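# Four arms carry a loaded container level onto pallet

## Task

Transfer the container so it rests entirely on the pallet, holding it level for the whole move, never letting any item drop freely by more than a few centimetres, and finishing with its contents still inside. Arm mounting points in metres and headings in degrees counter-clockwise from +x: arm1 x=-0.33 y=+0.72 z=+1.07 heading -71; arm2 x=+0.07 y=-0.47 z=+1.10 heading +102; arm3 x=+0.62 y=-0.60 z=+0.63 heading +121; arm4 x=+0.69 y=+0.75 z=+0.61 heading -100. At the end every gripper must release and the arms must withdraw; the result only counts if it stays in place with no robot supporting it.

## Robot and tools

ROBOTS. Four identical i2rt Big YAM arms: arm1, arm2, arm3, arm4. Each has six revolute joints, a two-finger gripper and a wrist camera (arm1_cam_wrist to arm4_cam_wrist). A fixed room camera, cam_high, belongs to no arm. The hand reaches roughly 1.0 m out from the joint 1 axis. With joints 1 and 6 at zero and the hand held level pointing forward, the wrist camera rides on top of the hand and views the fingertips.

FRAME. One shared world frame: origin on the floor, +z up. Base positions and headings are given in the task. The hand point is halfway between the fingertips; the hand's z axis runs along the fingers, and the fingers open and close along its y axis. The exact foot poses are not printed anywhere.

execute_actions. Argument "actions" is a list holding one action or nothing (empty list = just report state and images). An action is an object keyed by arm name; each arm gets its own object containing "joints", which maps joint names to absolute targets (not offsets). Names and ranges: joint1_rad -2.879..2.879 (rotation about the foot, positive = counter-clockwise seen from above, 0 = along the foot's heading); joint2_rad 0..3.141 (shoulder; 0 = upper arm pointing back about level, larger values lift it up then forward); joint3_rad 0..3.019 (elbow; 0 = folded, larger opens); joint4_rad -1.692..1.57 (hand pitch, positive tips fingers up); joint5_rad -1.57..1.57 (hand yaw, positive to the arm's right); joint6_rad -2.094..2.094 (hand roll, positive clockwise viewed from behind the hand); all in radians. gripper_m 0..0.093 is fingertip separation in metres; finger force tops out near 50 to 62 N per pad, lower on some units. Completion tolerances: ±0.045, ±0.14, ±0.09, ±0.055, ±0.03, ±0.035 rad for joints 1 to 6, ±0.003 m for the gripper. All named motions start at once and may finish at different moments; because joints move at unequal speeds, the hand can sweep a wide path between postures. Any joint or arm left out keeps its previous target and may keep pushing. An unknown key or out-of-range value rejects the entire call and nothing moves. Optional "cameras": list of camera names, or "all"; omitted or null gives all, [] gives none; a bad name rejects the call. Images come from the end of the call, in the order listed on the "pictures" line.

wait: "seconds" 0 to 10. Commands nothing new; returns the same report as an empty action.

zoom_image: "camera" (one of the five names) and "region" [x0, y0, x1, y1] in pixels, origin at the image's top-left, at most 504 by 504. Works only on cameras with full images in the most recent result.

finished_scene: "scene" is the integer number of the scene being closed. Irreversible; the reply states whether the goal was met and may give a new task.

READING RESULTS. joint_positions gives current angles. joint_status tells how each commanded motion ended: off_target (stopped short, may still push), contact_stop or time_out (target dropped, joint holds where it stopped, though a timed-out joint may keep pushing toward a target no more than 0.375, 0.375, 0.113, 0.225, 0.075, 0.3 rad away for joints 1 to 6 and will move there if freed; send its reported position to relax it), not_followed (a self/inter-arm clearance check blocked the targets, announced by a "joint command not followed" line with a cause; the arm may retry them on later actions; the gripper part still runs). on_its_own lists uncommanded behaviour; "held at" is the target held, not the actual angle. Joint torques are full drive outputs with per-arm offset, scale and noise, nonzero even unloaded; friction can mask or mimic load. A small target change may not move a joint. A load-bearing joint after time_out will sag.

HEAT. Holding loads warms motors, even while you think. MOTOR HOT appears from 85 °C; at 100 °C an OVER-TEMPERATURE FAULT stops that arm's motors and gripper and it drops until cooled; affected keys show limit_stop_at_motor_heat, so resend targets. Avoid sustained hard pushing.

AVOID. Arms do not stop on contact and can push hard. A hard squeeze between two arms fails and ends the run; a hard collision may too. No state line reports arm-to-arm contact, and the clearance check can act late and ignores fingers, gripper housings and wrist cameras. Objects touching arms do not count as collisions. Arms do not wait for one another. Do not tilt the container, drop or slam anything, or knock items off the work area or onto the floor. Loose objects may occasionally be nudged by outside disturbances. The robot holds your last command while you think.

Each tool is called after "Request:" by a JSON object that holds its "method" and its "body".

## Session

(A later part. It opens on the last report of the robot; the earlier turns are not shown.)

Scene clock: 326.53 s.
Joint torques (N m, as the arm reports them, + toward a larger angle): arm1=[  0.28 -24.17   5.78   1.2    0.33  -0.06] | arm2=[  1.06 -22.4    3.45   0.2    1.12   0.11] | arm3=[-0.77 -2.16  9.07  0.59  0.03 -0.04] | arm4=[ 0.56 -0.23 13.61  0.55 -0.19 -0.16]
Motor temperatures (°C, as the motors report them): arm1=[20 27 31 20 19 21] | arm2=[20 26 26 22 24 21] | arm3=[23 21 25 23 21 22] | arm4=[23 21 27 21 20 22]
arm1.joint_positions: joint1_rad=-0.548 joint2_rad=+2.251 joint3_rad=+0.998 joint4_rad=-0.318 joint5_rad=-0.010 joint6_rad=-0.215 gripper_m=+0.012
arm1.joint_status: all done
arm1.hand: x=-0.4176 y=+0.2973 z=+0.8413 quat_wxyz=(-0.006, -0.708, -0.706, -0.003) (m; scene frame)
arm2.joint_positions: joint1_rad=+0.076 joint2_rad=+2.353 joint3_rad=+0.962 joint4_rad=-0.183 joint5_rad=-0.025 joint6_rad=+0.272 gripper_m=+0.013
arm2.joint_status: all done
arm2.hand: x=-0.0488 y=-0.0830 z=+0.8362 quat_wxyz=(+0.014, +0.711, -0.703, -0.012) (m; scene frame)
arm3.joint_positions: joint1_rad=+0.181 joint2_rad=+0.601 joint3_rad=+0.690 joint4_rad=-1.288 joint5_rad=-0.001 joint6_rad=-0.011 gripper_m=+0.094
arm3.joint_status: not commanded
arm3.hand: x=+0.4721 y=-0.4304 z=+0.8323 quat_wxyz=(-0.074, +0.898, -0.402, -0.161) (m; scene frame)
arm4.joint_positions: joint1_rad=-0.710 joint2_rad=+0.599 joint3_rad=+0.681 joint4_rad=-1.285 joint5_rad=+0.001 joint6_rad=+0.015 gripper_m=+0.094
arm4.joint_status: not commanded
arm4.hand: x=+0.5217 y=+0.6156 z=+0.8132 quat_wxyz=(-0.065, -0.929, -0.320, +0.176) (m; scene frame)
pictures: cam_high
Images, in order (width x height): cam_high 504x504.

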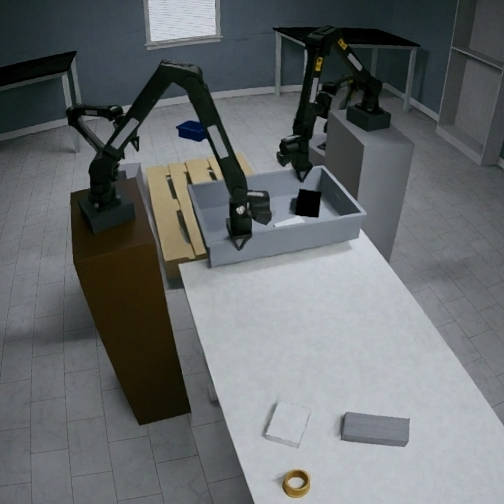

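Request:
{"method": "execute_actions", "body": {"actions": [{"arm1":{"joints":{"joint1_rad":-0.21,"joint2_rad":2.18,"joint3_rad":1.01,"joint4_rad":-0.29,"joint6_rad":0.103}},"arm2":{"joints":{"joint1_rad":-0.255,"joint2_rad":2.245,"joint3_rad":0.925,"joint4_rad":-0.15,"joint6_rad":-0.072}}}], "cameras": []}}

Request:
{"method": "execute_actions", "body": {"actions": [{"arm1":{"joints":{"joint1_rad":0.095,"joint2_rad":2.36,"joint3_rad":1.195,"joint4_rad":-0.285,"joint6_rad":0.409}},"arm2":{"joints":{"joint1_rad":-0.595,"joint2_rad":2.42,"joint3_rad":1.085,"joint4_rad":-0.136,"joint6_rad":-0.412}}}], "cameras": ["cam_high"]}}

Scene clock: 343.60 s.
Joint torques (N m, as the arm reports them, + toward a larger angle): arm1=[ -0.36 -24.67   5.02   1.15   0.37  -0.1 ] | arm2=[  2.2  -21.99   3.23   0.36   0.73   0.16] | arm3=[-0.51 -2.12  9.03  0.6   0.05 -0.01] | arm4=[ 0.57 -0.22 13.6   0.55 -0.19 -0.16]
Motor temperatures (°C, as the motors report them): arm1=[20 26 30 20 19 21] | arm2=[20 26 25 22 24 21] | arm3=[23 21 25 23 21 22] | arm4=[23 21 28 21 20 22]
arm1.joint_positions: joint1_rad=-0.219 joint2_rad=+2.251 joint3_rad=+0.987 joint4_rad=-0.303 joint5_rad=-0.011 joint6_rad=+0.116 gripper_m=+0.012
arm1.joint_status: all done
arm1.hand: x=-0.2769 y=+0.2929 z=+0.8404 quat_wxyz=(-0.006, -0.709, -0.705, -0.003) (m; scene frame)
arm2.joint_positions: joint1_rad=-0.280 joint2_rad=+2.334 joint3_rad=+0.911 joint4_rad=-0.158 joint5_rad=-0.017 joint6_rad=-0.082 gripper_m=+0.013
arm2.joint_status: all done
arm2.hand: x=+0.0939 y=-0.0853 z=+0.8382 quat_wxyz=(+0.013, +0.710, -0.704, -0.009) (m; scene frame)
arm3.joint_positions: joint1_rad=+0.181 joint2_rad=+0.601 joint3_rad=+0.690 joint4_rad=-1.288 joint5_rad=-0.001 joint6_rad=-0.011 gripper_m=+0.094
arm3.joint_status: not commanded
arm3.hand: x=+0.4721 y=-0.4304 z=+0.8323 quat_wxyz=(-0.074, +0.898, -0.402, -0.161) (m; scene frame)
arm4.joint_positions: joint1_rad=-0.710 joint2_rad=+0.599 joint3_rad=+0.681 joint4_rad=-1.285 joint5_rad=+0.001 joint6_rad=+0.015 gripper_m=+0.094
arm4.joint_status: not commanded
arm4.hand: x=+0.5217 y=+0.6156 z=+0.8132 quat_wxyz=(-0.065, -0.929, -0.320, +0.176) (m; scene frame)
pictures: none
No camera images: the call's "cameras" was empty. Leave "cameras" out to get every camera's image.

Scene clock: 344.93 s.
Joint torques (N m, as the arm reports them, + toward a larger angle): arm1=[ -0.22 -26.5    5.73   0.95   0.63  -0.29] | arm2=[  2.55 -22.06   3.42   1.01   0.35   0.03] | arm3=[-0.22 -2.2   8.94  0.57  0.06 -0.05] | arm4=[ 0.56 -0.23 13.61  0.55 -0.19 -0.16]
Motor temperatures (°C, as the motors report them): arm1=[20 26 30 20 19 21] | arm2=[20 26 25 22 24 21] | arm3=[23 21 25 23 21 22] | arm4=[23 21 28 21 20 22]
arm1.joint_positions: joint1_rad=+0.090 joint2_rad=+2.430 joint3_rad=+1.160 joint4_rad=-0.291 joint5_rad=-0.016 joint6_rad=+0.438 gripper_m=+0.012
arm1.joint_status: all done
arm1.hand: x=-0.1323 y=+0.2924 z=+0.7844 quat_wxyz=(-0.009, -0.713, -0.701, -0.006) (m; scene frame)
arm2.joint_positions: joint1_rad=-0.623 joint2_rad=+2.492 joint3_rad=+1.068 joint4_rad=-0.158 joint5_rad=-0.009 joint6_rad=-0.411 gripper_m=+0.013
arm2.joint_status: all done
arm2.hand: x=+0.2350 y=-0.0881 z=+0.7846 quat_wxyz=(+0.010, +0.705, -0.709, -0.009) (m; scene frame)
arm3.joint_positions: joint1_rad=+0.181 joint2_rad=+0.601 joint3_rad=+0.690 joint4_rad=-1.288 joint5_rad=-0.001 joint6_rad=-0.011 gripper_m=+0.094
arm3.joint_status: not commanded
arm3.hand: x=+0.4721 y=-0.4304 z=+0.8323 quat_wxyz=(-0.074, +0.898, -0.402, -0.161) (m; scene frame)
arm4.joint_positions: joint1_rad=-0.710 joint2_rad=+0.599 joint3_rad=+0.681 joint4_rad=-1.285 joint5_rad=+0.001 joint6_rad=+0.015 gripper_m=+0.094
arm4.joint_status: not commanded
arm4.hand: x=+0.5217 y=+0.6156 z=+0.8132 quat_wxyz=(-0.065, -0.929, -0.320, +0.176) (m; scene frame)
pictures: cam_high
Images, in order (width x height): cam_high 504x504.

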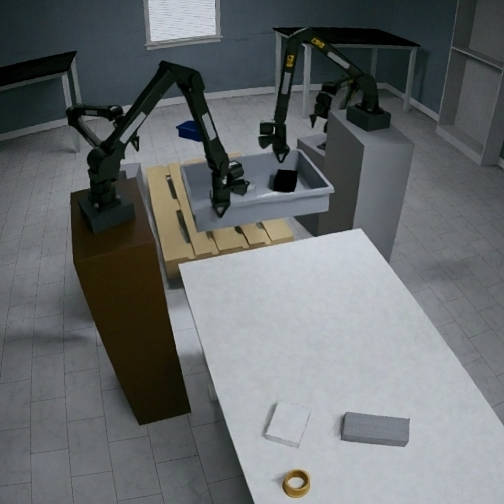

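Request:
{"method": "execute_actions", "body": {"actions": [{"arm1":{"joints":{"joint1_rad":0.285,"joint2_rad":2.555,"joint3_rad":1.452,"joint4_rad":-0.356,"joint6_rad":0.615}},"arm2":{"joints":{"joint1_rad":-0.835,"joint2_rad":2.595,"joint3_rad":1.345,"joint4_rad":-0.22,"joint6_rad":-0.635}}}], "cameras": []}}

Request:
{"method": "execute_actions", "body": {"actions": [{"arm1":{"joints":{"joint1_rad":0.42,"joint2_rad":2.705,"joint3_rad":1.75,"joint4_rad":-0.488,"joint6_rad":0.75}},"arm2":{"joints":{"joint1_rad":-0.982,"joint2_rad":2.725,"joint3_rad":1.62,"joint4_rad":-0.35,"joint6_rad":-0.782}}}]}}

Scene clock: 353.10 s.
Joint torques (N m, as the arm reports them, + toward a larger angle): arm1=[ -0.96 -28.61   5.8    0.55   0.69  -0.27] | arm2=[  1.77 -24.22   4.5    0.36   0.2    0.08] | arm3=[-0.67 -2.63  8.9   0.53  0.07 -0.04] | arm4=[ 0.59 -0.21 13.61  0.56 -0.19 -0.16]
Motor temperatures (°C, as the motors report them): arm1=[20 26 30 20 19 21] | arm2=[20 26 25 22 23 21] | arm3=[23 21 25 23 21 22] | arm4=[23 21 28 21 20 22]
arm1.joint_positions: joint1_rad=+0.290 joint2_rad=+2.623 joint3_rad=+1.425 joint4_rad=-0.351 joint5_rad=-0.017 joint6_rad=+0.640 gripper_m=+0.012
arm1.joint_status: all done
arm1.hand: x=-0.0158 y=+0.2898 z=+0.7268 quat_wxyz=(-0.014, -0.714, -0.700, -0.007) (m; scene frame)
arm2.joint_positions: joint1_rad=-0.854 joint2_rad=+2.665 joint3_rad=+1.325 joint4_rad=-0.229 joint5_rad=-0.006 joint6_rad=-0.638 gripper_m=+0.013
arm2.joint_status: all done
arm2.hand: x=+0.3535 y=-0.0892 z=+0.7271 quat_wxyz=(+0.003, +0.704, -0.710, -0.010) (m; scene frame)
arm3.joint_positions: joint1_rad=+0.181 joint2_rad=+0.601 joint3_rad=+0.690 joint4_rad=-1.288 joint5_rad=-0.001 joint6_rad=-0.011 gripper_m=+0.094
arm3.joint_status: not commanded
arm3.hand: x=+0.4721 y=-0.4304 z=+0.8323 quat_wxyz=(-0.074, +0.898, -0.402, -0.161) (m; scene frame)
arm4.joint_positions: joint1_rad=-0.710 joint2_rad=+0.599 joint3_rad=+0.681 joint4_rad=-1.285 joint5_rad=+0.001 joint6_rad=+0.015 gripper_m=+0.094
arm4.joint_status: not commanded
arm4.hand: x=+0.5217 y=+0.6156 z=+0.8132 quat_wxyz=(-0.065, -0.929, -0.320, +0.176) (m; scene frame)
pictures: none
No camera images: the call's "cameras" was empty. Leave "cameras" out to get every camera's image.

Scene clock: 354.33 s.
Joint torques (N m, as the arm reports them, + toward a larger angle): arm1=[ -0.82 -30.52   8.47   0.28   0.67  -0.35] | arm2=[  1.19 -25.7    7.31   0.36   0.24  -0.08] | arm3=[-0.55 -2.25  9.03  0.58  0.06 -0.02] | arm4=[ 0.58 -0.24 13.61  0.54 -0.19 -0.16]
Motor temperatures (°C, as the motors report them): arm1=[20 26 30 20 19 21] | arm2=[20 26 25 22 23 21] | arm3=[23 21 25 23 21 22] | arm4=[23 21 28 21 20 22]
arm1.joint_positions: joint1_rad=+0.423 joint2_rad=+2.770 joint3_rad=+1.701 joint4_rad=-0.475 joint5_rad=-0.017 joint6_rad=+0.784 gripper_m=+0.012
arm1.joint_status: all done
arm1.hand: x=+0.0798 y=+0.2905 z=+0.6934 quat_wxyz=(-0.015, -0.717, -0.696, -0.008) (m; scene frame)
arm2.joint_positions: joint1_rad=-0.994 joint2_rad=+2.791 joint3_rad=+1.582 joint4_rad=-0.359 joint5_rad=-0.007 joint6_rad=-0.771 gripper_m=+0.013
arm2.joint_status: all done
arm2.hand: x=+0.4456 y=-0.0908 z=+0.6934 quat_wxyz=(+0.002, +0.701, -0.713, -0.010) (m; scene frame)
arm3.joint_positions: joint1_rad=+0.181 joint2_rad=+0.601 joint3_rad=+0.690 joint4_rad=-1.288 joint5_rad=-0.001 joint6_rad=-0.011 gripper_m=+0.094
arm3.joint_status: not commanded
arm3.hand: x=+0.4721 y=-0.4304 z=+0.8323 quat_wxyz=(-0.074, +0.898, -0.402, -0.161) (m; scene frame)
arm4.joint_positions: joint1_rad=-0.710 joint2_rad=+0.599 joint3_rad=+0.681 joint4_rad=-1.285 joint5_rad=+0.001 joint6_rad=+0.015 gripper_m=+0.094
arm4.joint_status: not commanded
arm4.hand: x=+0.5217 y=+0.6156 z=+0.8132 quat_wxyz=(-0.065, -0.929, -0.320, +0.176) (m; scene frame)
pictures: arm1_cam_wrist, arm2_cam_wrist, arm3_cam_wrist, arm4_cam_wrist, cam_high
Images, in order (width x height): arm1_cam_wrist 504x504, arm2_cam_wrist 504x504, arm3_cam_wrist 504x504, arm4_cam_wrist 504x504, cam_high 504x504.

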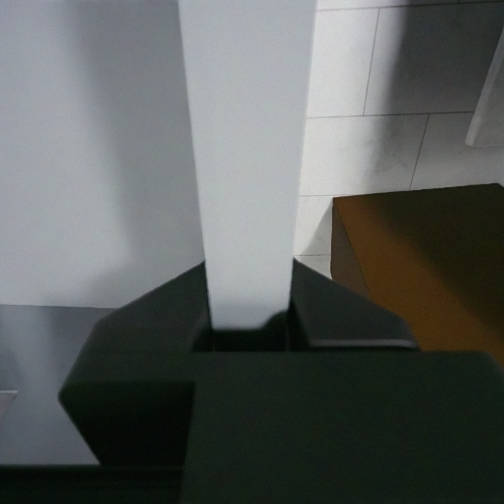

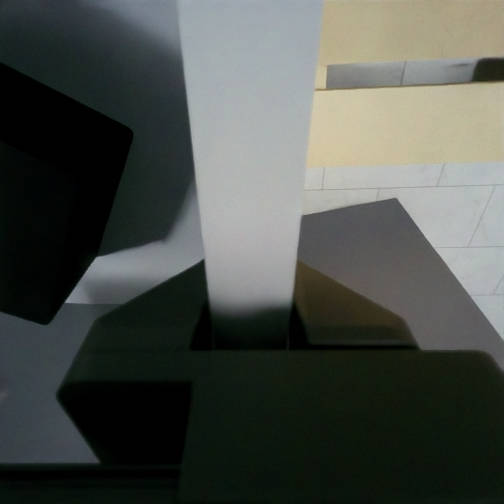

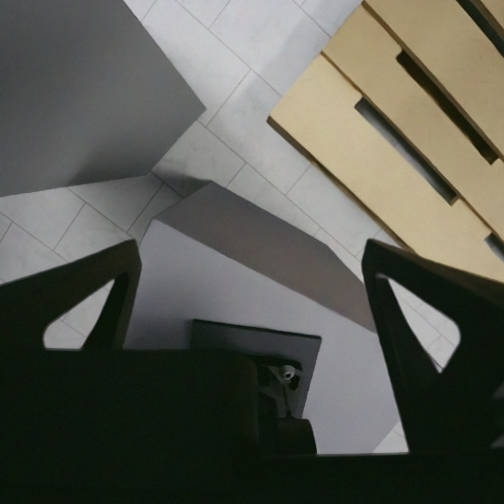

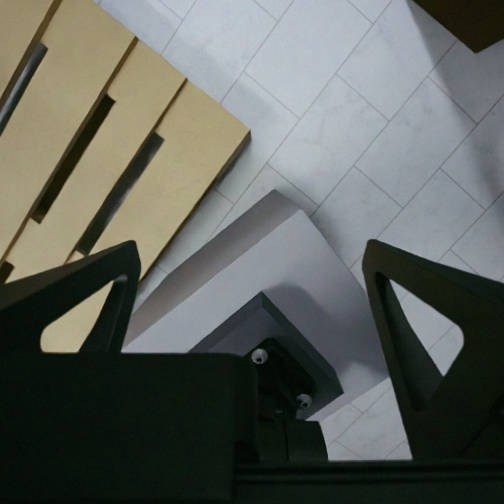

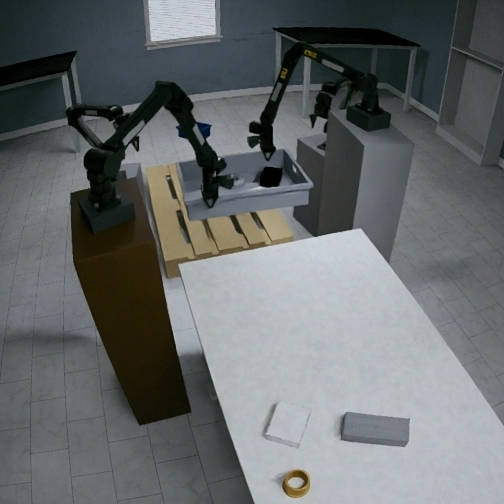

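Request:
{"method": "execute_actions", "body": {"actions": [{"arm3":{"joints":{"joint1_rad":0.265,"joint2_rad":1.4,"joint3_rad":1.19,"joint4_rad":-1.33,"joint6_rad":-0.765}},"arm4":{"joints":{"joint1_rad":-0.595,"joint2_rad":1.3,"joint3_rad":1.12,"joint4_rad":-1.35,"joint6_rad":0.81}}}], "cameras": []}}

Request:
{"method": "execute_actions", "body": {"actions": [{"arm3":{"joints":{"joint2_rad":1.917,"joint3_rad":1.775,"joint4_rad":-1.405}},"arm4":{"joints":{"joint2_rad":1.689,"joint3_rad":1.485,"joint4_rad":-1.349}}}], "cameras": ["arm3_cam_wrist","arm4_cam_wrist","cam_high"]}}

Scene clock: 389.17 s.
Joint torques (N m, as the arm reports them, + toward a larger angle): arm1=[ -0.88 -30.5    8.49   0.25   0.68  -0.35] | arm2=[  1.26 -25.76   7.32   0.34   0.24  -0.08] | arm3=[ -1.01 -15.23  10.51   0.15  -0.01  -0.23] | arm4=[ 1.97 -8.76 13.75  0.14 -0.1   0.1 ]
Motor temperatures (°C, as the motors report them): arm1=[20 28 31 20 20 21] | arm2=[20 26 25 22 23 21] | arm3=[23 21 25 23 21 22] | arm4=[23 21 28 21 20 22]
arm1.joint_positions: joint1_rad=+0.423 joint2_rad=+2.770 joint3_rad=+1.701 joint4_rad=-0.475 joint5_rad=-0.017 joint6_rad=+0.784 gripper_m=+0.012
arm1.joint_status: not commanded
arm1.hand: x=+0.0798 y=+0.2905 z=+0.6934 quat_wxyz=(-0.015, -0.717, -0.696, -0.008) (m; scene frame)
arm2.joint_positions: joint1_rad=-0.994 joint2_rad=+2.791 joint3_rad=+1.582 joint4_rad=-0.359 joint5_rad=-0.007 joint6_rad=-0.771 gripper_m=+0.013
arm2.joint_status: not commanded
arm2.hand: x=+0.4456 y=-0.0908 z=+0.6934 quat_wxyz=(+0.002, +0.701, -0.713, -0.010) (m; scene frame)
arm3.joint_positions: joint1_rad=+0.256 joint2_rad=+1.417 joint3_rad=+1.146 joint4_rad=-1.325 joint5_rad=-0.001 joint6_rad=-0.752 gripper_m=+0.094
arm3.joint_status: all done
arm3.hand: x=+0.3357 y=-0.3193 z=+0.7916 quat_wxyz=(+0.014, +1.000, -0.013, +0.014) (m; scene frame)
arm4.joint_positions: joint1_rad=-0.603 joint2_rad=+1.306 joint3_rad=+1.091 joint4_rad=-1.341 joint5_rad=+0.001 joint6_rad=+0.794 gripper_m=+0.094
arm4.joint_status: all done
arm4.hand: x=+0.4323 y=+0.4928 z=+0.7988 quat_wxyz=(-0.009, -1.000, +0.003, +0.008) (m; scene frame)
pictures: none
No camera images: the call's "cameras" was empty. Leave "cameras" out to get every camera's image.

Scene clock: 390.53 s.
Joint torques (N m, as the arm reports them, + toward a larger angle): arm1=[ -0.89 -30.67   8.51   0.26   0.68  -0.35] | arm2=[  1.2  -25.79   7.3    0.37   0.24  -0.08] | arm3=[ -0.98 -24.23  10.98  -0.08  -0.02  -0.24] | arm4=[  1.98 -13.43  14.49   0.18  -0.11   0.12]
Motor temperatures (°C, as the motors report them): arm1=[20 28 31 20 20 21] | arm2=[20 26 25 22 23 21] | arm3=[23 21 25 23 21 22] | arm4=[23 21 29 21 20 22]
arm1.joint_positions: joint1_rad=+0.423 joint2_rad=+2.770 joint3_rad=+1.701 joint4_rad=-0.475 joint5_rad=-0.017 joint6_rad=+0.784 gripper_m=+0.012
arm1.joint_status: not commanded
arm1.hand: x=+0.0798 y=+0.2905 z=+0.6934 quat_wxyz=(-0.015, -0.717, -0.696, -0.008) (m; scene frame)
arm2.joint_positions: joint1_rad=-0.994 joint2_rad=+2.791 joint3_rad=+1.582 joint4_rad=-0.359 joint5_rad=-0.007 joint6_rad=-0.771 gripper_m=+0.013
arm2.joint_status: not commanded
arm2.hand: x=+0.4456 y=-0.0908 z=+0.6934 quat_wxyz=(+0.002, +0.701, -0.713, -0.010) (m; scene frame)
arm3.joint_positions: joint1_rad=+0.256 joint2_rad=+1.935 joint3_rad=+1.723 joint4_rad=-1.396 joint5_rad=-0.001 joint6_rad=-0.753 gripper_m=+0.094
arm3.joint_status: all done
arm3.hand: x=+0.1994 y=-0.1851 z=+0.7563 quat_wxyz=(+0.018, +1.000, -0.012, +0.018) (m; scene frame)
arm4.joint_positions: joint1_rad=-0.603 joint2_rad=+1.691 joint3_rad=+1.448 joint4_rad=-1.342 joint5_rad=+0.001 joint6_rad=+0.795 gripper_m=+0.094
arm4.joint_status: all done
arm4.hand: x=+0.3358 y=+0.3958 z=+0.7739 quat_wxyz=(+0.001, -1.000, +0.004, -0.003) (m; scene frame)
pictures: arm3_cam_wrist, arm4_cam_wrist, cam_high
Images, in order (width x height): arm3_cam_wrist 504x504, arm4_cam_wrist 504x504, cam_high 504x504.

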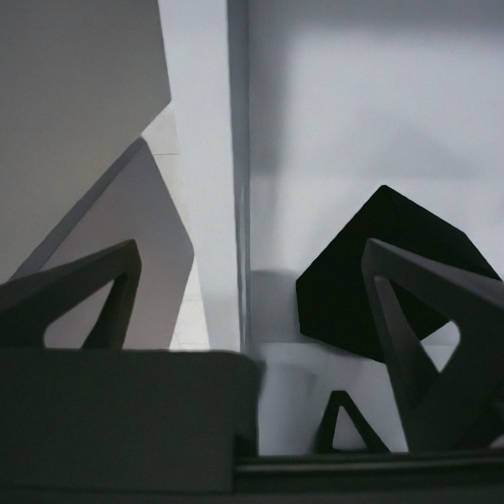

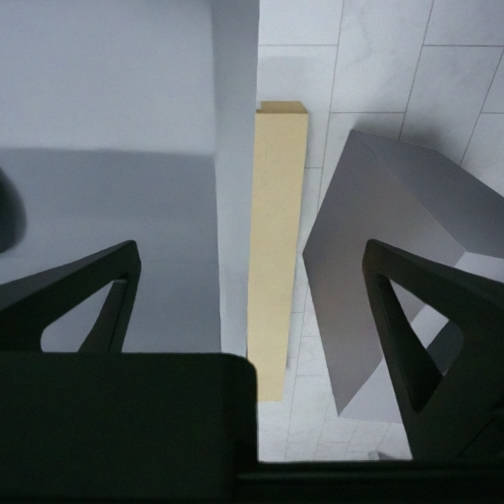

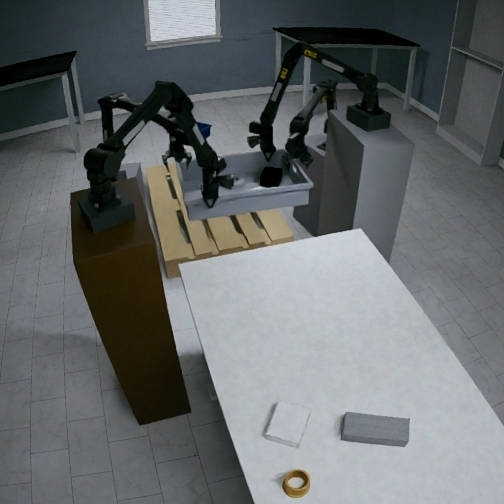

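Request:
{"method": "execute_actions", "body": {"actions": [{"arm3":{"joints":{"joint1_rad":0.292,"joint2_rad":1.935,"joint3_rad":1.595,"joint4_rad":-1.175,"joint6_rad":-0.72}},"arm4":{"joints":{"joint1_rad":-0.582,"joint2_rad":1.765,"joint3_rad":1.35,"joint4_rad":-1.125,"joint6_rad":0.82}}}], "cameras": ["arm3_cam_wrist","arm4_cam_wrist"]}}

Scene clock: 405.27 s.
Joint torques (N m, as the arm reports them, + toward a larger angle): arm1=[ -0.79 -30.54   8.46   0.28   0.67  -0.35] | arm2=[  1.2  -25.71   7.32   0.34   0.24  -0.08] | arm3=[ -0.79 -22.43   8.28   1.18  -0.01  -0.03] | arm4=[  2.29 -14.24  10.72   1.    -0.1    0.13]
Motor temperatures (°C, as the motors report them): arm1=[20 28 31 20 20 21] | arm2=[20 26 25 22 23 21] | arm3=[23 22 26 23 21 22] | arm4=[23 21 29 21 20 22]
arm1.joint_positions: joint1_rad=+0.423 joint2_rad=+2.770 joint3_rad=+1.701 joint4_rad=-0.475 joint5_rad=-0.017 joint6_rad=+0.784 gripper_m=+0.012
arm1.joint_status: not commanded
arm1.hand: x=+0.0798 y=+0.2905 z=+0.6934 quat_wxyz=(-0.015, -0.717, -0.696, -0.008) (m; scene frame)
arm2.joint_positions: joint1_rad=-0.994 joint2_rad=+2.791 joint3_rad=+1.582 joint4_rad=-0.359 joint5_rad=-0.007 joint6_rad=-0.771 gripper_m=+0.013
arm2.joint_status: not commanded
arm2.hand: x=+0.4456 y=-0.0908 z=+0.6934 quat_wxyz=(+0.002, +0.701, -0.713, -0.010) (m; scene frame)
arm3.joint_positions: joint1_rad=+0.286 joint2_rad=+1.938 joint3_rad=+1.579 joint4_rad=-1.190 joint5_rad=-0.001 joint6_rad=-0.733 gripper_m=+0.094
arm3.joint_status: all done
arm3.hand: x=+0.1880 y=-0.1984 z=+0.7014 quat_wxyz=(-0.002, +1.000, -0.007, -0.004) (m; scene frame)
arm4.joint_positions: joint1_rad=-0.594 joint2_rad=+1.763 joint3_rad=+1.343 joint4_rad=-1.140 joint5_rad=+0.001 joint6_rad=+0.803 gripper_m=+0.094
arm4.joint_status: all done
arm4.hand: x=+0.3312 y=+0.3844 z=+0.7017 quat_wxyz=(-0.008, -1.000, +0.004, +0.006) (m; scene frame)
pictures: arm3_cam_wrist, arm4_cam_wrist
Images, in order (width x height): arm3_cam_wrist 504x504, arm4_cam_wrist 504x504.

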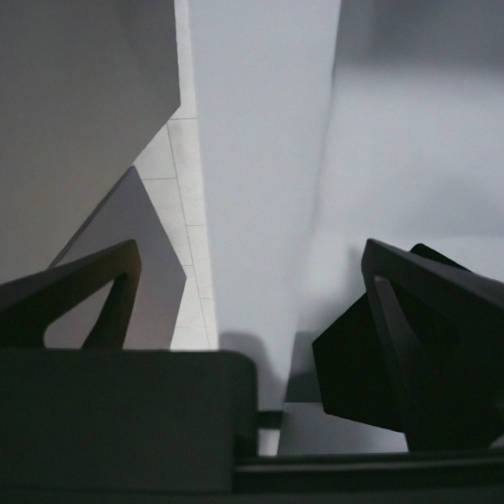

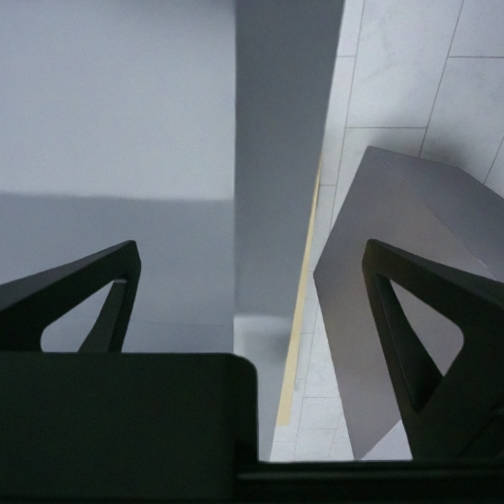

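Request:
{"method": "execute_actions", "body": {"actions": [{"arm3":{"joints":{"gripper_m":0}},"arm4":{"joints":{"joint3_rad":1.325,"joint4_rad":-1.11,"gripper_m":0}}}], "cameras": []}}

Request:
{"method": "execute_actions", "body": {"actions": [{"arm3":{"joints":{"joint2_rad":1.845,"joint3_rad":1.64}},"arm4":{"joints":{"joint2_rad":1.675,"joint3_rad":1.385}},"arm1":{"joints":{"joint2_rad":2.77,"joint3_rad":1.72}},"arm2":{"joints":{"joint2_rad":2.80,"joint3_rad":1.60}}}], "cameras": ["arm3_cam_wrist","arm4_cam_wrist","cam_high"]}}

Scene clock: 412.97 s.
Joint torques (N m, as the arm reports them, + toward a larger angle): arm1=[ -0.87 -30.5    8.45   0.32   0.65  -0.34] | arm2=[  1.15 -25.57   7.32   0.48   0.24  -0.09] | arm3=[ -1.06 -22.63   8.33   0.58  -0.57  -0.11] | arm4=[  2.59 -13.7   10.08   0.85   0.19  -0.15]
Motor temperatures (°C, as the motors report them): arm1=[20 28 31 20 20 21] | arm2=[20 27 25 22 23 21] | arm3=[23 22 26 23 21 22] | arm4=[23 22 28 21 20 22]
arm1.joint_positions: joint1_rad=+0.423 joint2_rad=+2.770 joint3_rad=+1.701 joint4_rad=-0.477 joint5_rad=-0.016 joint6_rad=+0.783 gripper_m=+0.012
arm1.joint_status: not commanded
arm1.hand: x=+0.0793 y=+0.2907 z=+0.6934 quat_wxyz=(-0.014, -0.717, -0.696, -0.008) (m; scene frame)
arm2.joint_positions: joint1_rad=-0.993 joint2_rad=+2.791 joint3_rad=+1.582 joint4_rad=-0.362 joint5_rad=-0.007 joint6_rad=-0.770 gripper_m=+0.013
arm2.joint_status: not commanded
arm2.hand: x=+0.4447 y=-0.0909 z=+0.6934 quat_wxyz=(+0.003, +0.701, -0.713, -0.010) (m; scene frame)
arm3.joint_positions: joint1_rad=+0.289 joint2_rad=+1.938 joint3_rad=+1.578 joint4_rad=-1.180 joint5_rad=+0.013 joint6_rad=-0.719 gripper_m=+0.013
arm3.joint_status: gripper_m off_target (ended at +0.013, target +0.000)
arm3.hand: x=+0.1870 y=-0.1963 z=+0.7012 quat_wxyz=(-0.010, +1.000, -0.013, -0.003) (m; scene frame)
arm4.joint_positions: joint1_rad=-0.596 joint2_rad=+1.763 joint3_rad=+1.324 joint4_rad=-1.121 joint5_rad=-0.005 joint6_rad=+0.832 gripper_m=+0.013
arm4.joint_status: gripper_m off_target (ended at +0.013, target +0.000); the others done
arm4.hand: x=+0.3334 y=+0.3865 z=+0.6949 quat_wxyz=(-0.010, -1.000, +0.019, +0.004) (m; scene frame)
pictures: none
No camera images: the call's "cameras" was empty. Leave "cameras" out to get every camera's image.

Scene clock: 413.60 s.
Joint torques (N m, as the arm reports them, + toward a larger angle): arm1=[ -0.98 -24.78   6.13   0.36   0.72  -0.35] | arm2=[  1.07 -20.33   5.54   0.47   0.24  -0.09] | arm3=[ -1.24 -30.23  11.49   0.59  -0.65  -0.14] | arm4=[  2.53 -19.92  16.41   0.77   0.17  -0.14]
Motor temperatures (°C, as the motors report them): arm1=[20 28 31 20 20 21] | arm2=[20 27 25 22 23 21] | arm3=[23 22 26 23 21 22] | arm4=[23 22 28 21 20 22]
arm1.joint_positions: joint1_rad=+0.423 joint2_rad=+2.772 joint3_rad=+1.701 joint4_rad=-0.478 joint5_rad=-0.017 joint6_rad=+0.784 gripper_m=+0.012
arm1.joint_status: all done
arm1.hand: x=+0.0782 y=+0.2921 z=+0.6919 quat_wxyz=(-0.012, -0.718, -0.696, -0.009) (m; scene frame)
arm2.joint_positions: joint1_rad=-0.993 joint2_rad=+2.794 joint3_rad=+1.582 joint4_rad=-0.362 joint5_rad=-0.007 joint6_rad=-0.770 gripper_m=+0.013
arm2.joint_status: all done
arm2.hand: x=+0.4434 y=-0.0922 z=+0.6917 quat_wxyz=(+0.005, +0.701, -0.713, -0.010) (m; scene frame)
arm3.joint_positions: joint1_rad=+0.289 joint2_rad=+1.936 joint3_rad=+1.578 joint4_rad=-1.178 joint5_rad=+0.015 joint6_rad=-0.719 gripper_m=+0.013
arm3.joint_status: all done
arm3.hand: x=+0.1868 y=-0.1957 z=+0.7023 quat_wxyz=(-0.012, +1.000, -0.013, -0.003) (m; scene frame)
arm4.joint_positions: joint1_rad=-0.596 joint2_rad=+1.756 joint3_rad=+1.324 joint4_rad=-1.118 joint5_rad=-0.005 joint6_rad=+0.832 gripper_m=+0.013
arm4.joint_status: all done
arm4.hand: x=+0.3328 y=+0.3859 z=+0.6981 quat_wxyz=(-0.014, -1.000, +0.019, +0.007) (m; scene frame)
pictures: arm3_cam_wrist, arm4_cam_wrist, cam_high
Images, in order (width x height): arm3_cam_wrist 504x504, arm4_cam_wrist 504x504, cam_high 504x504.

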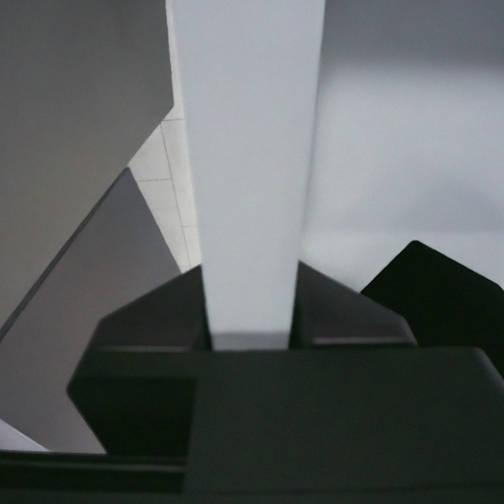

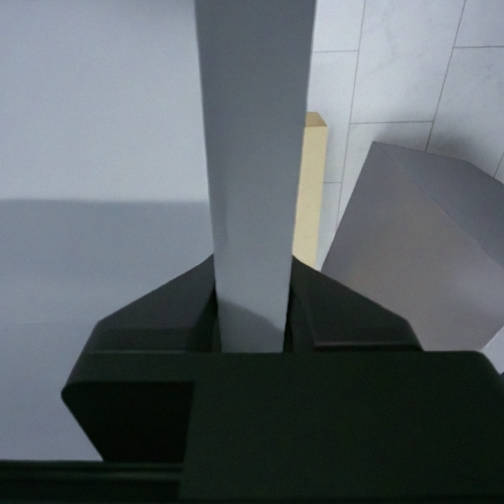

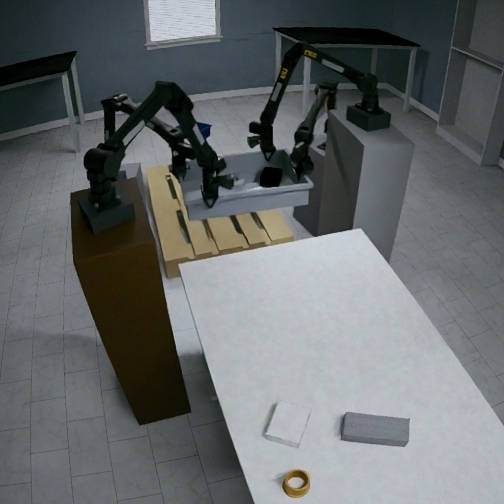

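Request:
{"method": "execute_actions", "body": {"actions": [{"arm1":{"joints":{"gripper_m":0.07}},"arm2":{"joints":{"gripper_m":0.07}}}], "cameras": []}}

Request:
{"method": "execute_actions", "body": {"actions": [{"arm1":{"joints":{"joint2_rad":2.51,"joint3_rad":1.55,"joint4_rad":-0.585}},"arm2":{"joints":{"joint2_rad":2.52,"joint3_rad":1.41,"joint4_rad":-0.43}}}], "cameras": ["cam_high"]}}

Scene clock: 423.03 s.
Joint torques (N m, as the arm reports them, + toward a larger angle): arm1=[ -0.7  -24.66   6.34   0.39   0.19  -0.08] | arm2=[  0.72 -20.45   5.4    0.46   0.07  -0.09] | arm3=[ -0.96 -29.9   11.35   0.24  -0.54  -0.16] | arm4=[  2.54 -19.39  16.37   0.71   0.09  -0.18]
Motor temperatures (°C, as the motors report them): arm1=[20 28 30 20 20 21] | arm2=[20 26 25 22 23 21] | arm3=[23 22 27 23 21 22] | arm4=[23 22 30 21 20 22]
arm1.joint_positions: joint1_rad=+0.423 joint2_rad=+2.772 joint3_rad=+1.701 joint4_rad=-0.480 joint5_rad=-0.004 joint6_rad=+0.762 gripper_m=+0.070
arm1.joint_status: all done
arm1.hand: x=+0.0764 y=+0.2906 z=+0.6921 quat_wxyz=(-0.011, -0.710, -0.704, -0.002) (m; scene frame)
arm2.joint_positions: joint1_rad=-0.989 joint2_rad=+2.794 joint3_rad=+1.585 joint4_rad=-0.362 joint5_rad=-0.003 joint6_rad=-0.770 gripper_m=+0.070
arm2.joint_status: all done
arm2.hand: x=+0.4434 y=-0.0899 z=+0.6920 quat_wxyz=(+0.004, +0.703, -0.712, -0.008) (m; scene frame)
arm3.joint_positions: joint1_rad=+0.290 joint2_rad=+1.936 joint3_rad=+1.578 joint4_rad=-1.167 joint5_rad=+0.012 joint6_rad=-0.716 gripper_m=+0.013
arm3.joint_status: not commanded
arm3.hand: x=+0.1842 y=-0.1947 z=+0.7024 quat_wxyz=(-0.015, +1.000, -0.014, -0.008) (m; scene frame)
arm4.joint_positions: joint1_rad=-0.596 joint2_rad=+1.756 joint3_rad=+1.324 joint4_rad=-1.117 joint5_rad=-0.002 joint6_rad=+0.837 gripper_m=+0.013
arm4.joint_status: not commanded
arm4.hand: x=+0.3322 y=+0.3859 z=+0.6981 quat_wxyz=(-0.013, -1.000, +0.021, +0.008) (m; scene frame)
pictures: none
No camera images: the call's "cameras" was empty. Leave "cameras" out to get every camera's image.

Scene clock: 424.47 s.
Joint torques (N m, as the arm reports them, + toward a larger angle): arm1=[ -0.87 -22.63   5.74   0.48   0.18  -0.11] | arm2=[  0.76 -18.54   5.24  -0.33   0.07  -0.08] | arm3=[ -1.14 -30.16  11.45   0.    -0.48  -0.18] | arm4=[  2.44 -19.17  16.39   0.69  -0.04  -0.19]
Motor temperatures (°C, as the motors report them): arm1=[20 28 30 20 20 21] | arm2=[20 26 25 22 23 21] | arm3=[23 23 27 23 21 22] | arm4=[23 22 30 21 20 22]
arm1.joint_positions: joint1_rad=+0.423 joint2_rad=+2.488 joint3_rad=+1.547 joint4_rad=-0.577 joint5_rad=-0.004 joint6_rad=+0.761 gripper_m=+0.070
arm1.joint_status: all done
arm1.hand: x=+0.0859 y=+0.2803 z=+0.8219 quat_wxyz=(-0.028, -0.710, -0.704, -0.001) (m; scene frame)
arm2.joint_positions: joint1_rad=-0.989 joint2_rad=+2.492 joint3_rad=+1.411 joint4_rad=-0.420 joint5_rad=-0.003 joint6_rad=-0.770 gripper_m=+0.070
arm2.joint_status: all done
arm2.hand: x=+0.4634 y=-0.0722 z=+0.8229 quat_wxyz=(-0.032, +0.702, -0.711, -0.008) (m; scene frame)
arm3.joint_positions: joint1_rad=+0.290 joint2_rad=+1.936 joint3_rad=+1.578 joint4_rad=-1.164 joint5_rad=+0.011 joint6_rad=-0.715 gripper_m=+0.013
arm3.joint_status: not commanded
arm3.hand: x=+0.1833 y=-0.1947 z=+0.7024 quat_wxyz=(-0.015, +1.000, -0.014, -0.010) (m; scene frame)
arm4.joint_positions: joint1_rad=-0.596 joint2_rad=+1.756 joint3_rad=+1.324 joint4_rad=-1.116 joint5_rad=+0.000 joint6_rad=+0.837 gripper_m=+0.013
arm4.joint_status: not commanded
arm4.hand: x=+0.3317 y=+0.3860 z=+0.6981 quat_wxyz=(-0.013, -1.000, +0.022, +0.010) (m; scene frame)
pictures: cam_high
Images, in order (width x height): cam_high 504x504.

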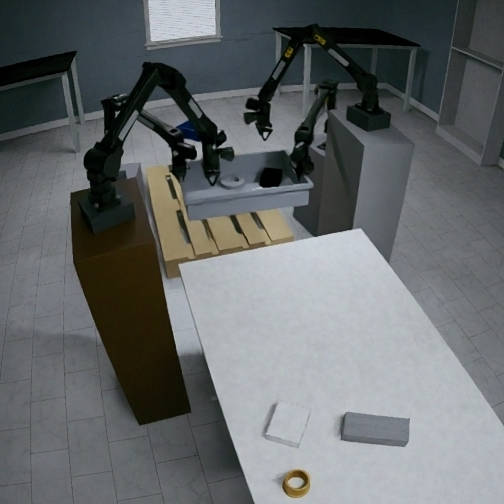

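Request:
{"method": "execute_actions", "body": {"actions": [{"arm1":{"joints":{"joint2_rad":1.0,"joint3_rad":1.2,"joint4_rad":-1.0}},"arm2":{"joints":{"joint2_rad":1.2}}}], "cameras": []}}

Request:
{"method": "execute_actions", "body": {"actions": [{"arm2":{"joints":{"joint1_rad":0.3,"joint2_rad":0.8}},"arm3":{"joints":{"joint1_rad":0.152,"joint2_rad":1.81,"joint3_rad":1.316,"joint4_rad":-0.954,"joint6_rad":-0.853}},"arm4":{"joints":{"joint1_rad":-0.415,"joint2_rad":1.654,"joint3_rad":1.077,"joint4_rad":-0.884,"joint6_rad":1.009}}}], "cameras": []}}

Request:
{"method": "execute_actions", "body": {"actions": [{"arm3":{"joints":{"joint1_rad":-0.035,"joint2_rad":1.868,"joint3_rad":1.06,"joint4_rad":-0.659,"joint6_rad":-1.04}},"arm4":{"joints":{"joint1_rad":-0.18,"joint2_rad":1.756,"joint3_rad":0.856,"joint4_rad":-0.581,"joint6_rad":1.243}}}], "cameras": ["cam_high"]}}

Scene clock: 452.17 s.
Joint torques (N m, as the arm reports them, + toward a larger angle): arm1=[-0.7  -5.6  10.18  1.33  0.16 -0.16] | arm2=[ 0.59 -7.09 13.11  1.32  0.11 -0.02] | arm3=[ -1.36 -30.32  11.44  -0.01  -0.48  -0.17] | arm4=[  2.46 -19.29  16.3    0.68  -0.03  -0.19]
Motor temperatures (°C, as the motors report them): arm1=[20 27 30 20 19 21] | arm2=[20 26 25 22 23 21] | arm3=[23 23 28 23 22 22] | arm4=[23 23 31 21 20 22]
arm1.joint_positions: joint1_rad=+0.423 joint2_rad=+0.993 joint3_rad=+1.195 joint4_rad=-0.986 joint5_rad=-0.004 joint6_rad=+0.760 gripper_m=+0.070
arm1.joint_status: all done
arm1.hand: x=-0.0399 y=+0.4138 z=+1.4564 quat_wxyz=(-0.384, -0.655, -0.651, +0.009) (m; scene frame)
arm2.joint_positions: joint1_rad=-0.989 joint2_rad=+1.177 joint3_rad=+1.402 joint4_rad=-0.420 joint5_rad=-0.003 joint6_rad=-0.770 gripper_m=+0.070
arm2.joint_status: all done
arm2.hand: x=+0.4686 y=-0.0824 z=+1.6437 quat_wxyz=(-0.633, +0.542, -0.553, -0.012) (m; scene frame)
arm3.joint_positions: joint1_rad=+0.290 joint2_rad=+1.936 joint3_rad=+1.578 joint4_rad=-1.164 joint5_rad=+0.011 joint6_rad=-0.715 gripper_m=+0.013
arm3.joint_status: not commanded
arm3.hand: x=+0.1833 y=-0.1947 z=+0.7024 quat_wxyz=(-0.015, +1.000, -0.014, -0.010) (m; scene frame)
arm4.joint_positions: joint1_rad=-0.596 joint2_rad=+1.756 joint3_rad=+1.324 joint4_rad=-1.116 joint5_rad=+0.000 joint6_rad=+0.837 gripper_m=+0.013
arm4.joint_status: not commanded
arm4.hand: x=+0.3317 y=+0.3860 z=+0.6981 quat_wxyz=(-0.013, -1.000, +0.022, +0.010) (m; scene frame)
pictures: none
No camera images: the call's "cameras" was empty. Leave "cameras" out to get every camera's image.

Scene clock: 453.80 s.
Joint torques (N m, as the arm reports them, + toward a larger angle): arm1=[-0.84 -5.76 10.14  1.31  0.17 -0.16] | arm2=[-0.04 -1.25 11.3   1.21  0.06 -0.02] | arm3=[ -0.99 -26.84   9.44  -0.87  -0.78  -0.19] | arm4=[  1.23 -16.38  13.79   0.18   0.57  -0.26]
Motor temperatures (°C, as the motors report them): arm1=[20 26 30 20 19 21] | arm2=[20 26 25 22 23 21] | arm3=[23 23 27 23 22 22] | arm4=[23 23 31 21 20 22]
arm1.joint_positions: joint1_rad=+0.423 joint2_rad=+0.993 joint3_rad=+1.195 joint4_rad=-0.986 joint5_rad=-0.004 joint6_rad=+0.760 gripper_m=+0.070
arm1.joint_status: not commanded
arm1.hand: x=-0.0399 y=+0.4138 z=+1.4564 quat_wxyz=(-0.384, -0.655, -0.651, +0.009) (m; scene frame)
arm2.joint_positions: joint1_rad=+0.297 joint2_rad=+0.805 joint3_rad=+1.402 joint4_rad=-0.420 joint5_rad=-0.001 joint6_rad=-0.770 gripper_m=+0.070
arm2.joint_status: all done
arm2.hand: x=-0.0953 y=-0.1542 z=+1.8156 quat_wxyz=(-0.610, +0.630, -0.098, -0.470) (m; scene frame)
arm3.joint_positions: joint1_rad=+0.149 joint2_rad=+1.892 joint3_rad=+1.267 joint4_rad=-0.926 joint5_rad=+0.017 joint6_rad=-0.846 gripper_m=+0.013
arm3.joint_status: all done
arm3.hand: x=+0.2900 y=-0.1918 z=+0.6219 quat_wxyz=(-0.008, +1.000, -0.019, +0.005) (m; scene frame)
arm4.joint_positions: joint1_rad=-0.413 joint2_rad=+1.718 joint3_rad=+1.026 joint4_rad=-0.877 joint5_rad=-0.013 joint6_rad=+1.035 gripper_m=+0.013
arm4.joint_status: all done
arm4.hand: x=+0.4458 y=+0.3845 z=+0.6189 quat_wxyz=(-0.009, -1.000, +0.029, -0.003) (m; scene frame)
pictures: none
No camera images: the call's "cameras" was empty. Leave "cameras" out to get every camera's image.

Scene clock: 454.97 s.
Joint torques (N m, as the arm reports them, + toward a larger angle): arm1=[-0.78 -5.8  10.13  1.3   0.17 -0.16] | arm2=[ 0.08 -1.12 11.38  1.18  0.06 -0.02] | arm3=[ -1.14 -23.29   7.47  -0.73  -0.34  -0.11] | arm4=[  0.9  -14.28   9.94   0.17   0.22  -0.26]
Motor temperatures (°C, as the motors report them): arm1=[20 26 30 20 19 21] | arm2=[20 26 25 22 23 21] | arm3=[23 23 27 23 22 22] | arm4=[23 23 31 21 20 22]
arm1.joint_positions: joint1_rad=+0.423 joint2_rad=+0.993 joint3_rad=+1.195 joint4_rad=-0.986 joint5_rad=-0.004 joint6_rad=+0.760 gripper_m=+0.070
arm1.joint_status: not commanded
arm1.hand: x=-0.0399 y=+0.4138 z=+1.4564 quat_wxyz=(-0.384, -0.655, -0.651, +0.009) (m; scene frame)
arm2.joint_positions: joint1_rad=+0.297 joint2_rad=+0.805 joint3_rad=+1.402 joint4_rad=-0.420 joint5_rad=-0.001 joint6_rad=-0.770 gripper_m=+0.070
arm2.joint_status: not commanded
arm2.hand: x=-0.0953 y=-0.1542 z=+1.8156 quat_wxyz=(-0.610, +0.630, -0.098, -0.470) (m; scene frame)
arm3.joint_positions: joint1_rad=-0.042 joint2_rad=+1.925 joint3_rad=+1.019 joint4_rad=-0.632 joint5_rad=+0.006 joint6_rad=-1.041 gripper_m=+0.012
arm3.joint_status: all done
arm3.hand: x=+0.4002 y=-0.1918 z=+0.5396 quat_wxyz=(-0.011, +1.000, -0.017, -0.001) (m; scene frame)
arm4.joint_positions: joint1_rad=-0.175 joint2_rad=+1.801 joint3_rad=+0.820 joint4_rad=-0.573 joint5_rad=-0.005 joint6_rad=+1.268 gripper_m=+0.013
arm4.joint_status: all done
arm4.hand: x=+0.5535 y=+0.3822 z=+0.5333 quat_wxyz=(-0.013, -1.000, +0.027, +0.002) (m; scene frame)
pictures: cam_high
Images, in order (width x height): cam_high 504x504.

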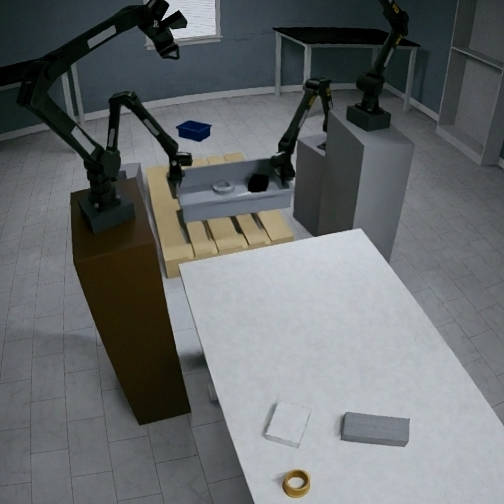

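Request:
{"method": "execute_actions", "body": {"actions": [{"arm3":{"joints":{"joint1_rad":-0.244,"joint2_rad":2.055,"joint3_rad":0.945,"joint4_rad":-0.39,"joint6_rad":-1.249}},"arm4":{"joints":{"joint1_rad":0.066,"joint2_rad":1.995,"joint3_rad":0.785,"joint4_rad":-0.293,"joint6_rad":1.51}}}], "cameras": []}}

Request:
{"method": "execute_actions", "body": {"actions": [{"arm3":{"joints":{"joint1_rad":-0.483,"joint2_rad":2.295,"joint3_rad":0.96,"joint4_rad":-0.175,"joint6_rad":-1.488}},"arm4":{"joints":{"joint1_rad":0.34,"joint2_rad":2.272,"joint3_rad":0.86,"joint4_rad":-0.098,"joint6_rad":1.785}}}], "cameras": []}}

Request:
{"method": "execute_actions", "body": {"actions": [{"arm3":{"joints":{"joint2_rad":2.515,"joint3_rad":1.07,"joint4_rad":-0.062}},"arm4":{"joints":{"joint2_rad":2.505,"joint3_rad":0.97,"joint4_rad":0.023}}}]}}

Scene clock: 464.00 s.
Joint torques (N m, as the arm reports them, + toward a larger angle): arm1=[-0.96 -5.87 10.12  1.32  0.16 -0.16] | arm2=[ 0.05 -1.13 11.38  1.17  0.06 -0.02] | arm3=[ -1.43 -23.52   3.58  -0.79  -0.01  -0.1 ] | arm4=[  0.51 -15.53   4.76   0.13   0.02  -0.09]
Motor temperatures (°C, as the motors report them): arm1=[20 26 31 20 19 21] | arm2=[20 25 26 22 23 21] | arm3=[23 23 26 23 22 22] | arm4=[23 23 29 21 20 22]
arm1.joint_positions: joint1_rad=+0.423 joint2_rad=+0.993 joint3_rad=+1.195 joint4_rad=-0.986 joint5_rad=-0.004 joint6_rad=+0.760 gripper_m=+0.070
arm1.joint_status: not commanded
arm1.hand: x=-0.0399 y=+0.4138 z=+1.4564 quat_wxyz=(-0.384, -0.655, -0.651, +0.009) (m; scene frame)
arm2.joint_positions: joint1_rad=+0.297 joint2_rad=+0.805 joint3_rad=+1.402 joint4_rad=-0.420 joint5_rad=-0.001 joint6_rad=-0.770 gripper_m=+0.070
arm2.joint_status: not commanded
arm2.hand: x=-0.0953 y=-0.1542 z=+1.8156 quat_wxyz=(-0.610, +0.630, -0.098, -0.470) (m; scene frame)
arm3.joint_positions: joint1_rad=-0.251 joint2_rad=+2.119 joint3_rad=+0.931 joint4_rad=-0.362 joint5_rad=+0.000 joint6_rad=-1.253 gripper_m=+0.013
arm3.joint_status: all done
arm3.hand: x=+0.4990 y=-0.1908 z=+0.4430 quat_wxyz=(-0.005, +1.000, -0.016, +0.001) (m; scene frame)
arm4.joint_positions: joint1_rad=+0.076 joint2_rad=+2.051 joint3_rad=+0.771 joint4_rad=-0.285 joint5_rad=+0.000 joint6_rad=+1.517 gripper_m=+0.013
arm4.joint_status: all done
arm4.hand: x=+0.6501 y=+0.3817 z=+0.4357 quat_wxyz=(-0.008, -1.000, +0.026, +0.002) (m; scene frame)
pictures: none
No camera images: the call's "cameras" was empty. Leave "cameras" out to get every camera's image.

Scene clock: 465.23 s.
Joint torques (N m, as the arm reports them, + toward a larger angle): arm1=[-0.88 -5.76 10.11  1.33  0.17 -0.16] | arm2=[ 0.03 -1.14 11.36  1.17  0.07 -0.02] | arm3=[ -0.5  -22.83   1.43  -0.52   0.3   -0.1 ] | arm4=[  0.39 -16.15   1.72   0.08  -0.38  -0.11]
Motor temperatures (°C, as the motors report them): arm1=[20 25 31 20 19 21] | arm2=[20 25 26 22 23 21] | arm3=[23 23 26 23 22 22] | arm4=[23 23 29 21 20 22]
arm1.joint_positions: joint1_rad=+0.423 joint2_rad=+0.993 joint3_rad=+1.195 joint4_rad=-0.986 joint5_rad=-0.004 joint6_rad=+0.760 gripper_m=+0.070
arm1.joint_status: not commanded
arm1.hand: x=-0.0399 y=+0.4138 z=+1.4564 quat_wxyz=(-0.384, -0.655, -0.651, +0.009) (m; scene frame)
arm2.joint_positions: joint1_rad=+0.297 joint2_rad=+0.805 joint3_rad=+1.402 joint4_rad=-0.420 joint5_rad=-0.001 joint6_rad=-0.770 gripper_m=+0.070
arm2.joint_status: not commanded
arm2.hand: x=-0.0953 y=-0.1542 z=+1.8156 quat_wxyz=(-0.610, +0.630, -0.098, -0.470) (m; scene frame)
arm3.joint_positions: joint1_rad=-0.492 joint2_rad=+2.349 joint3_rad=+0.955 joint4_rad=-0.153 joint5_rad=-0.008 joint6_rad=-1.492 gripper_m=+0.013
arm3.joint_status: all done
arm3.hand: x=+0.6000 y=-0.1912 z=+0.3562 quat_wxyz=(-0.006, +1.000, -0.016, +0.000) (m; scene frame)
arm4.joint_positions: joint1_rad=+0.351 joint2_rad=+2.324 joint3_rad=+0.858 joint4_rad=-0.089 joint5_rad=+0.008 joint6_rad=+1.794 gripper_m=+0.013
arm4.joint_status: all done
arm4.hand: x=+0.7503 y=+0.3777 z=+0.3469 quat_wxyz=(-0.013, -1.000, +0.026, +0.004) (m; scene frame)
pictures: none
No camera images: the call's "cameras" was empty. Leave "cameras" out to get every camera's image.

Scene clock: 466.23 s.
Joint torques (N m, as the arm reports them, + toward a larger angle): arm1=[-0.8  -5.81 10.13  1.3   0.17 -0.16] | arm2=[ 0.07 -1.16 11.36  1.17  0.06 -0.01] | arm3=[ -0.84 -23.87  -0.11  -0.47   0.39  -0.12] | arm4=[  0.21 -17.     0.02   0.19  -0.42  -0.11]
Motor temperatures (°C, as the motors report them): arm1=[20 25 31 20 19 21] | arm2=[20 25 26 22 23 21] | arm3=[23 23 26 23 22 22] | arm4=[23 23 28 21 20 22]
arm1.joint_positions: joint1_rad=+0.423 joint2_rad=+0.993 joint3_rad=+1.195 joint4_rad=-0.986 joint5_rad=-0.004 joint6_rad=+0.760 gripper_m=+0.070
arm1.joint_status: not commanded
arm1.hand: x=-0.0399 y=+0.4138 z=+1.4564 quat_wxyz=(-0.384, -0.655, -0.651, +0.009) (m; scene frame)
arm2.joint_positions: joint1_rad=+0.297 joint2_rad=+0.805 joint3_rad=+1.402 joint4_rad=-0.420 joint5_rad=-0.001 joint6_rad=-0.770 gripper_m=+0.070
arm2.joint_status: not commanded
arm2.hand: x=-0.0953 y=-0.1542 z=+1.8156 quat_wxyz=(-0.610, +0.630, -0.098, -0.470) (m; scene frame)
arm3.joint_positions: joint1_rad=-0.489 joint2_rad=+2.574 joint3_rad=+1.076 joint4_rad=-0.043 joint5_rad=-0.011 joint6_rad=-1.489 gripper_m=+0.013
arm3.joint_status: all done
arm3.hand: x=+0.5992 y=-0.1878 z=+0.2758 quat_wxyz=(-0.010, +1.000, -0.017, -0.002) (m; scene frame)
arm4.joint_positions: joint1_rad=+0.351 joint2_rad=+2.560 joint3_rad=+0.971 joint4_rad=+0.028 joint5_rad=+0.009 joint6_rad=+1.794 gripper_m=+0.013
arm4.joint_status: all done
arm4.hand: x=+0.7493 y=+0.3803 z=+0.2662 quat_wxyz=(-0.010, -1.000, +0.026, +0.005) (m; scene frame)
pictures: arm1_cam_wrist, arm2_cam_wrist, arm3_cam_wrist, arm4_cam_wrist, cam_high
Images, in order (width x height): arm1_cam_wrist 504x504, arm2_cam_wrist 504x504, arm3_cam_wrist 504x504, arm4_cam_wrist 504x504, cam_high 504x504.

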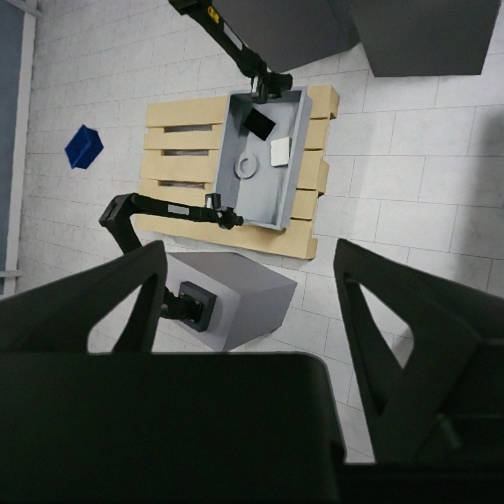

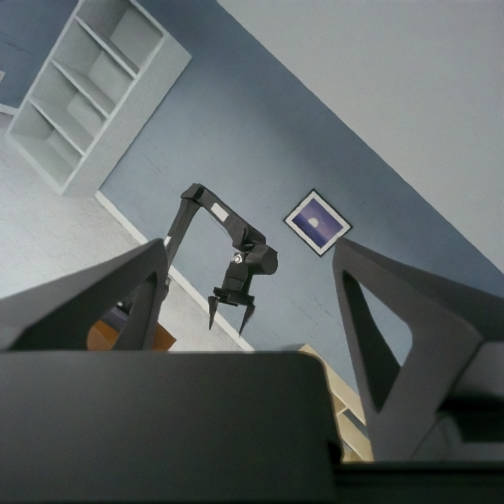

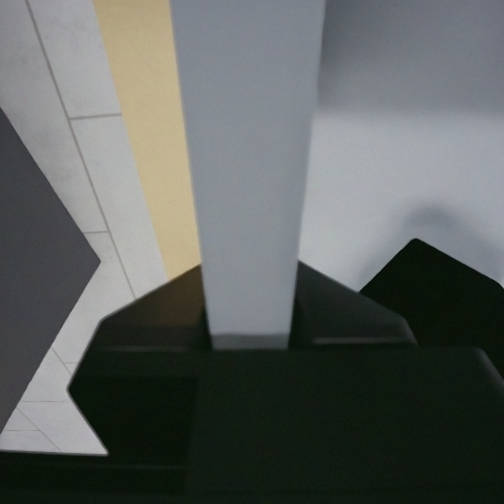

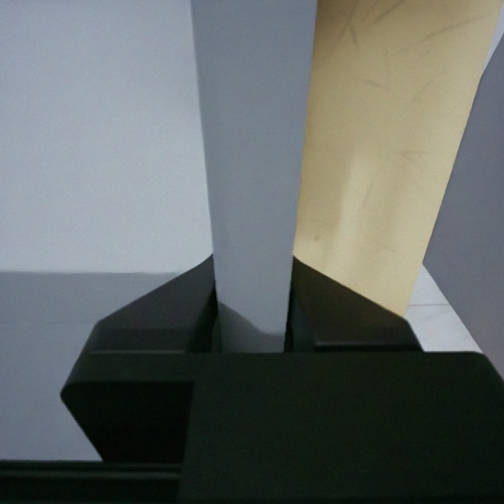

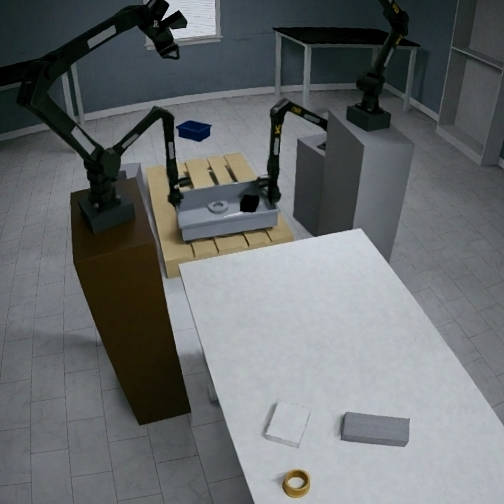

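Request:
{"method": "execute_actions", "body": {"actions": [{"arm3":{"joints":{"joint2_rad":2.615,"joint3_rad":1.18,"joint4_rad":-0.08}},"arm4":{"joints":{"joint2_rad":2.598,"joint3_rad":0.965,"joint4_rad":0.111}}}], "cameras": ["cam_high"]}}

Scene clock: 472.73 s.
Joint torques (N m, as the arm reports them, + toward a larger angle): arm1=[-0.85 -5.76 10.12  1.31  0.17 -0.16] | arm2=[ 0.16 -1.16 11.36  1.18  0.06 -0.02] | arm3=[ -1.16 -24.16   0.11  -0.97   0.49  -0.08] | arm4=[  0.36 -15.99  -0.98   0.38  -0.49  -0.08]
Motor temperatures (°C, as the motors report them): arm1=[20 25 32 20 19 21] | arm2=[20 25 26 22 23 21] | arm3=[23 23 25 23 22 22] | arm4=[23 23 27 21 20 22]
arm1.joint_positions: joint1_rad=+0.423 joint2_rad=+0.993 joint3_rad=+1.195 joint4_rad=-0.986 joint5_rad=-0.004 joint6_rad=+0.760 gripper_m=+0.070
arm1.joint_status: not commanded
arm1.hand: x=-0.0399 y=+0.4138 z=+1.4564 quat_wxyz=(-0.384, -0.655, -0.651, +0.009) (m; scene frame)
arm2.joint_positions: joint1_rad=+0.297 joint2_rad=+0.805 joint3_rad=+1.402 joint4_rad=-0.420 joint5_rad=-0.001 joint6_rad=-0.770 gripper_m=+0.070
arm2.joint_status: not commanded
arm2.hand: x=-0.0953 y=-0.1542 z=+1.8156 quat_wxyz=(-0.610, +0.630, -0.098, -0.470) (m; scene frame)
arm3.joint_positions: joint1_rad=-0.489 joint2_rad=+2.663 joint3_rad=+1.184 joint4_rad=-0.047 joint5_rad=-0.013 joint6_rad=-1.492 gripper_m=+0.012
arm3.joint_status: all done
arm3.hand: x=+0.5978 y=-0.1663 z=+0.2440 quat_wxyz=(-0.016, +1.000, -0.015, -0.003) (m; scene frame)
arm4.joint_positions: joint1_rad=+0.351 joint2_rad=+2.643 joint3_rad=+0.968 joint4_rad=+0.113 joint5_rad=+0.011 joint6_rad=+1.791 gripper_m=+0.013
arm4.joint_status: all done
arm4.hand: x=+0.7453 y=+0.4015 z=+0.2382 quat_wxyz=(-0.010, -1.000, +0.025, +0.006) (m; scene frame)
pictures: cam_high
Images, in order (width x height): cam_high 504x504.

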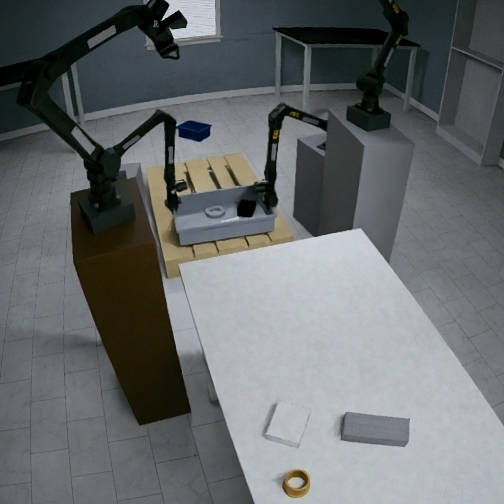

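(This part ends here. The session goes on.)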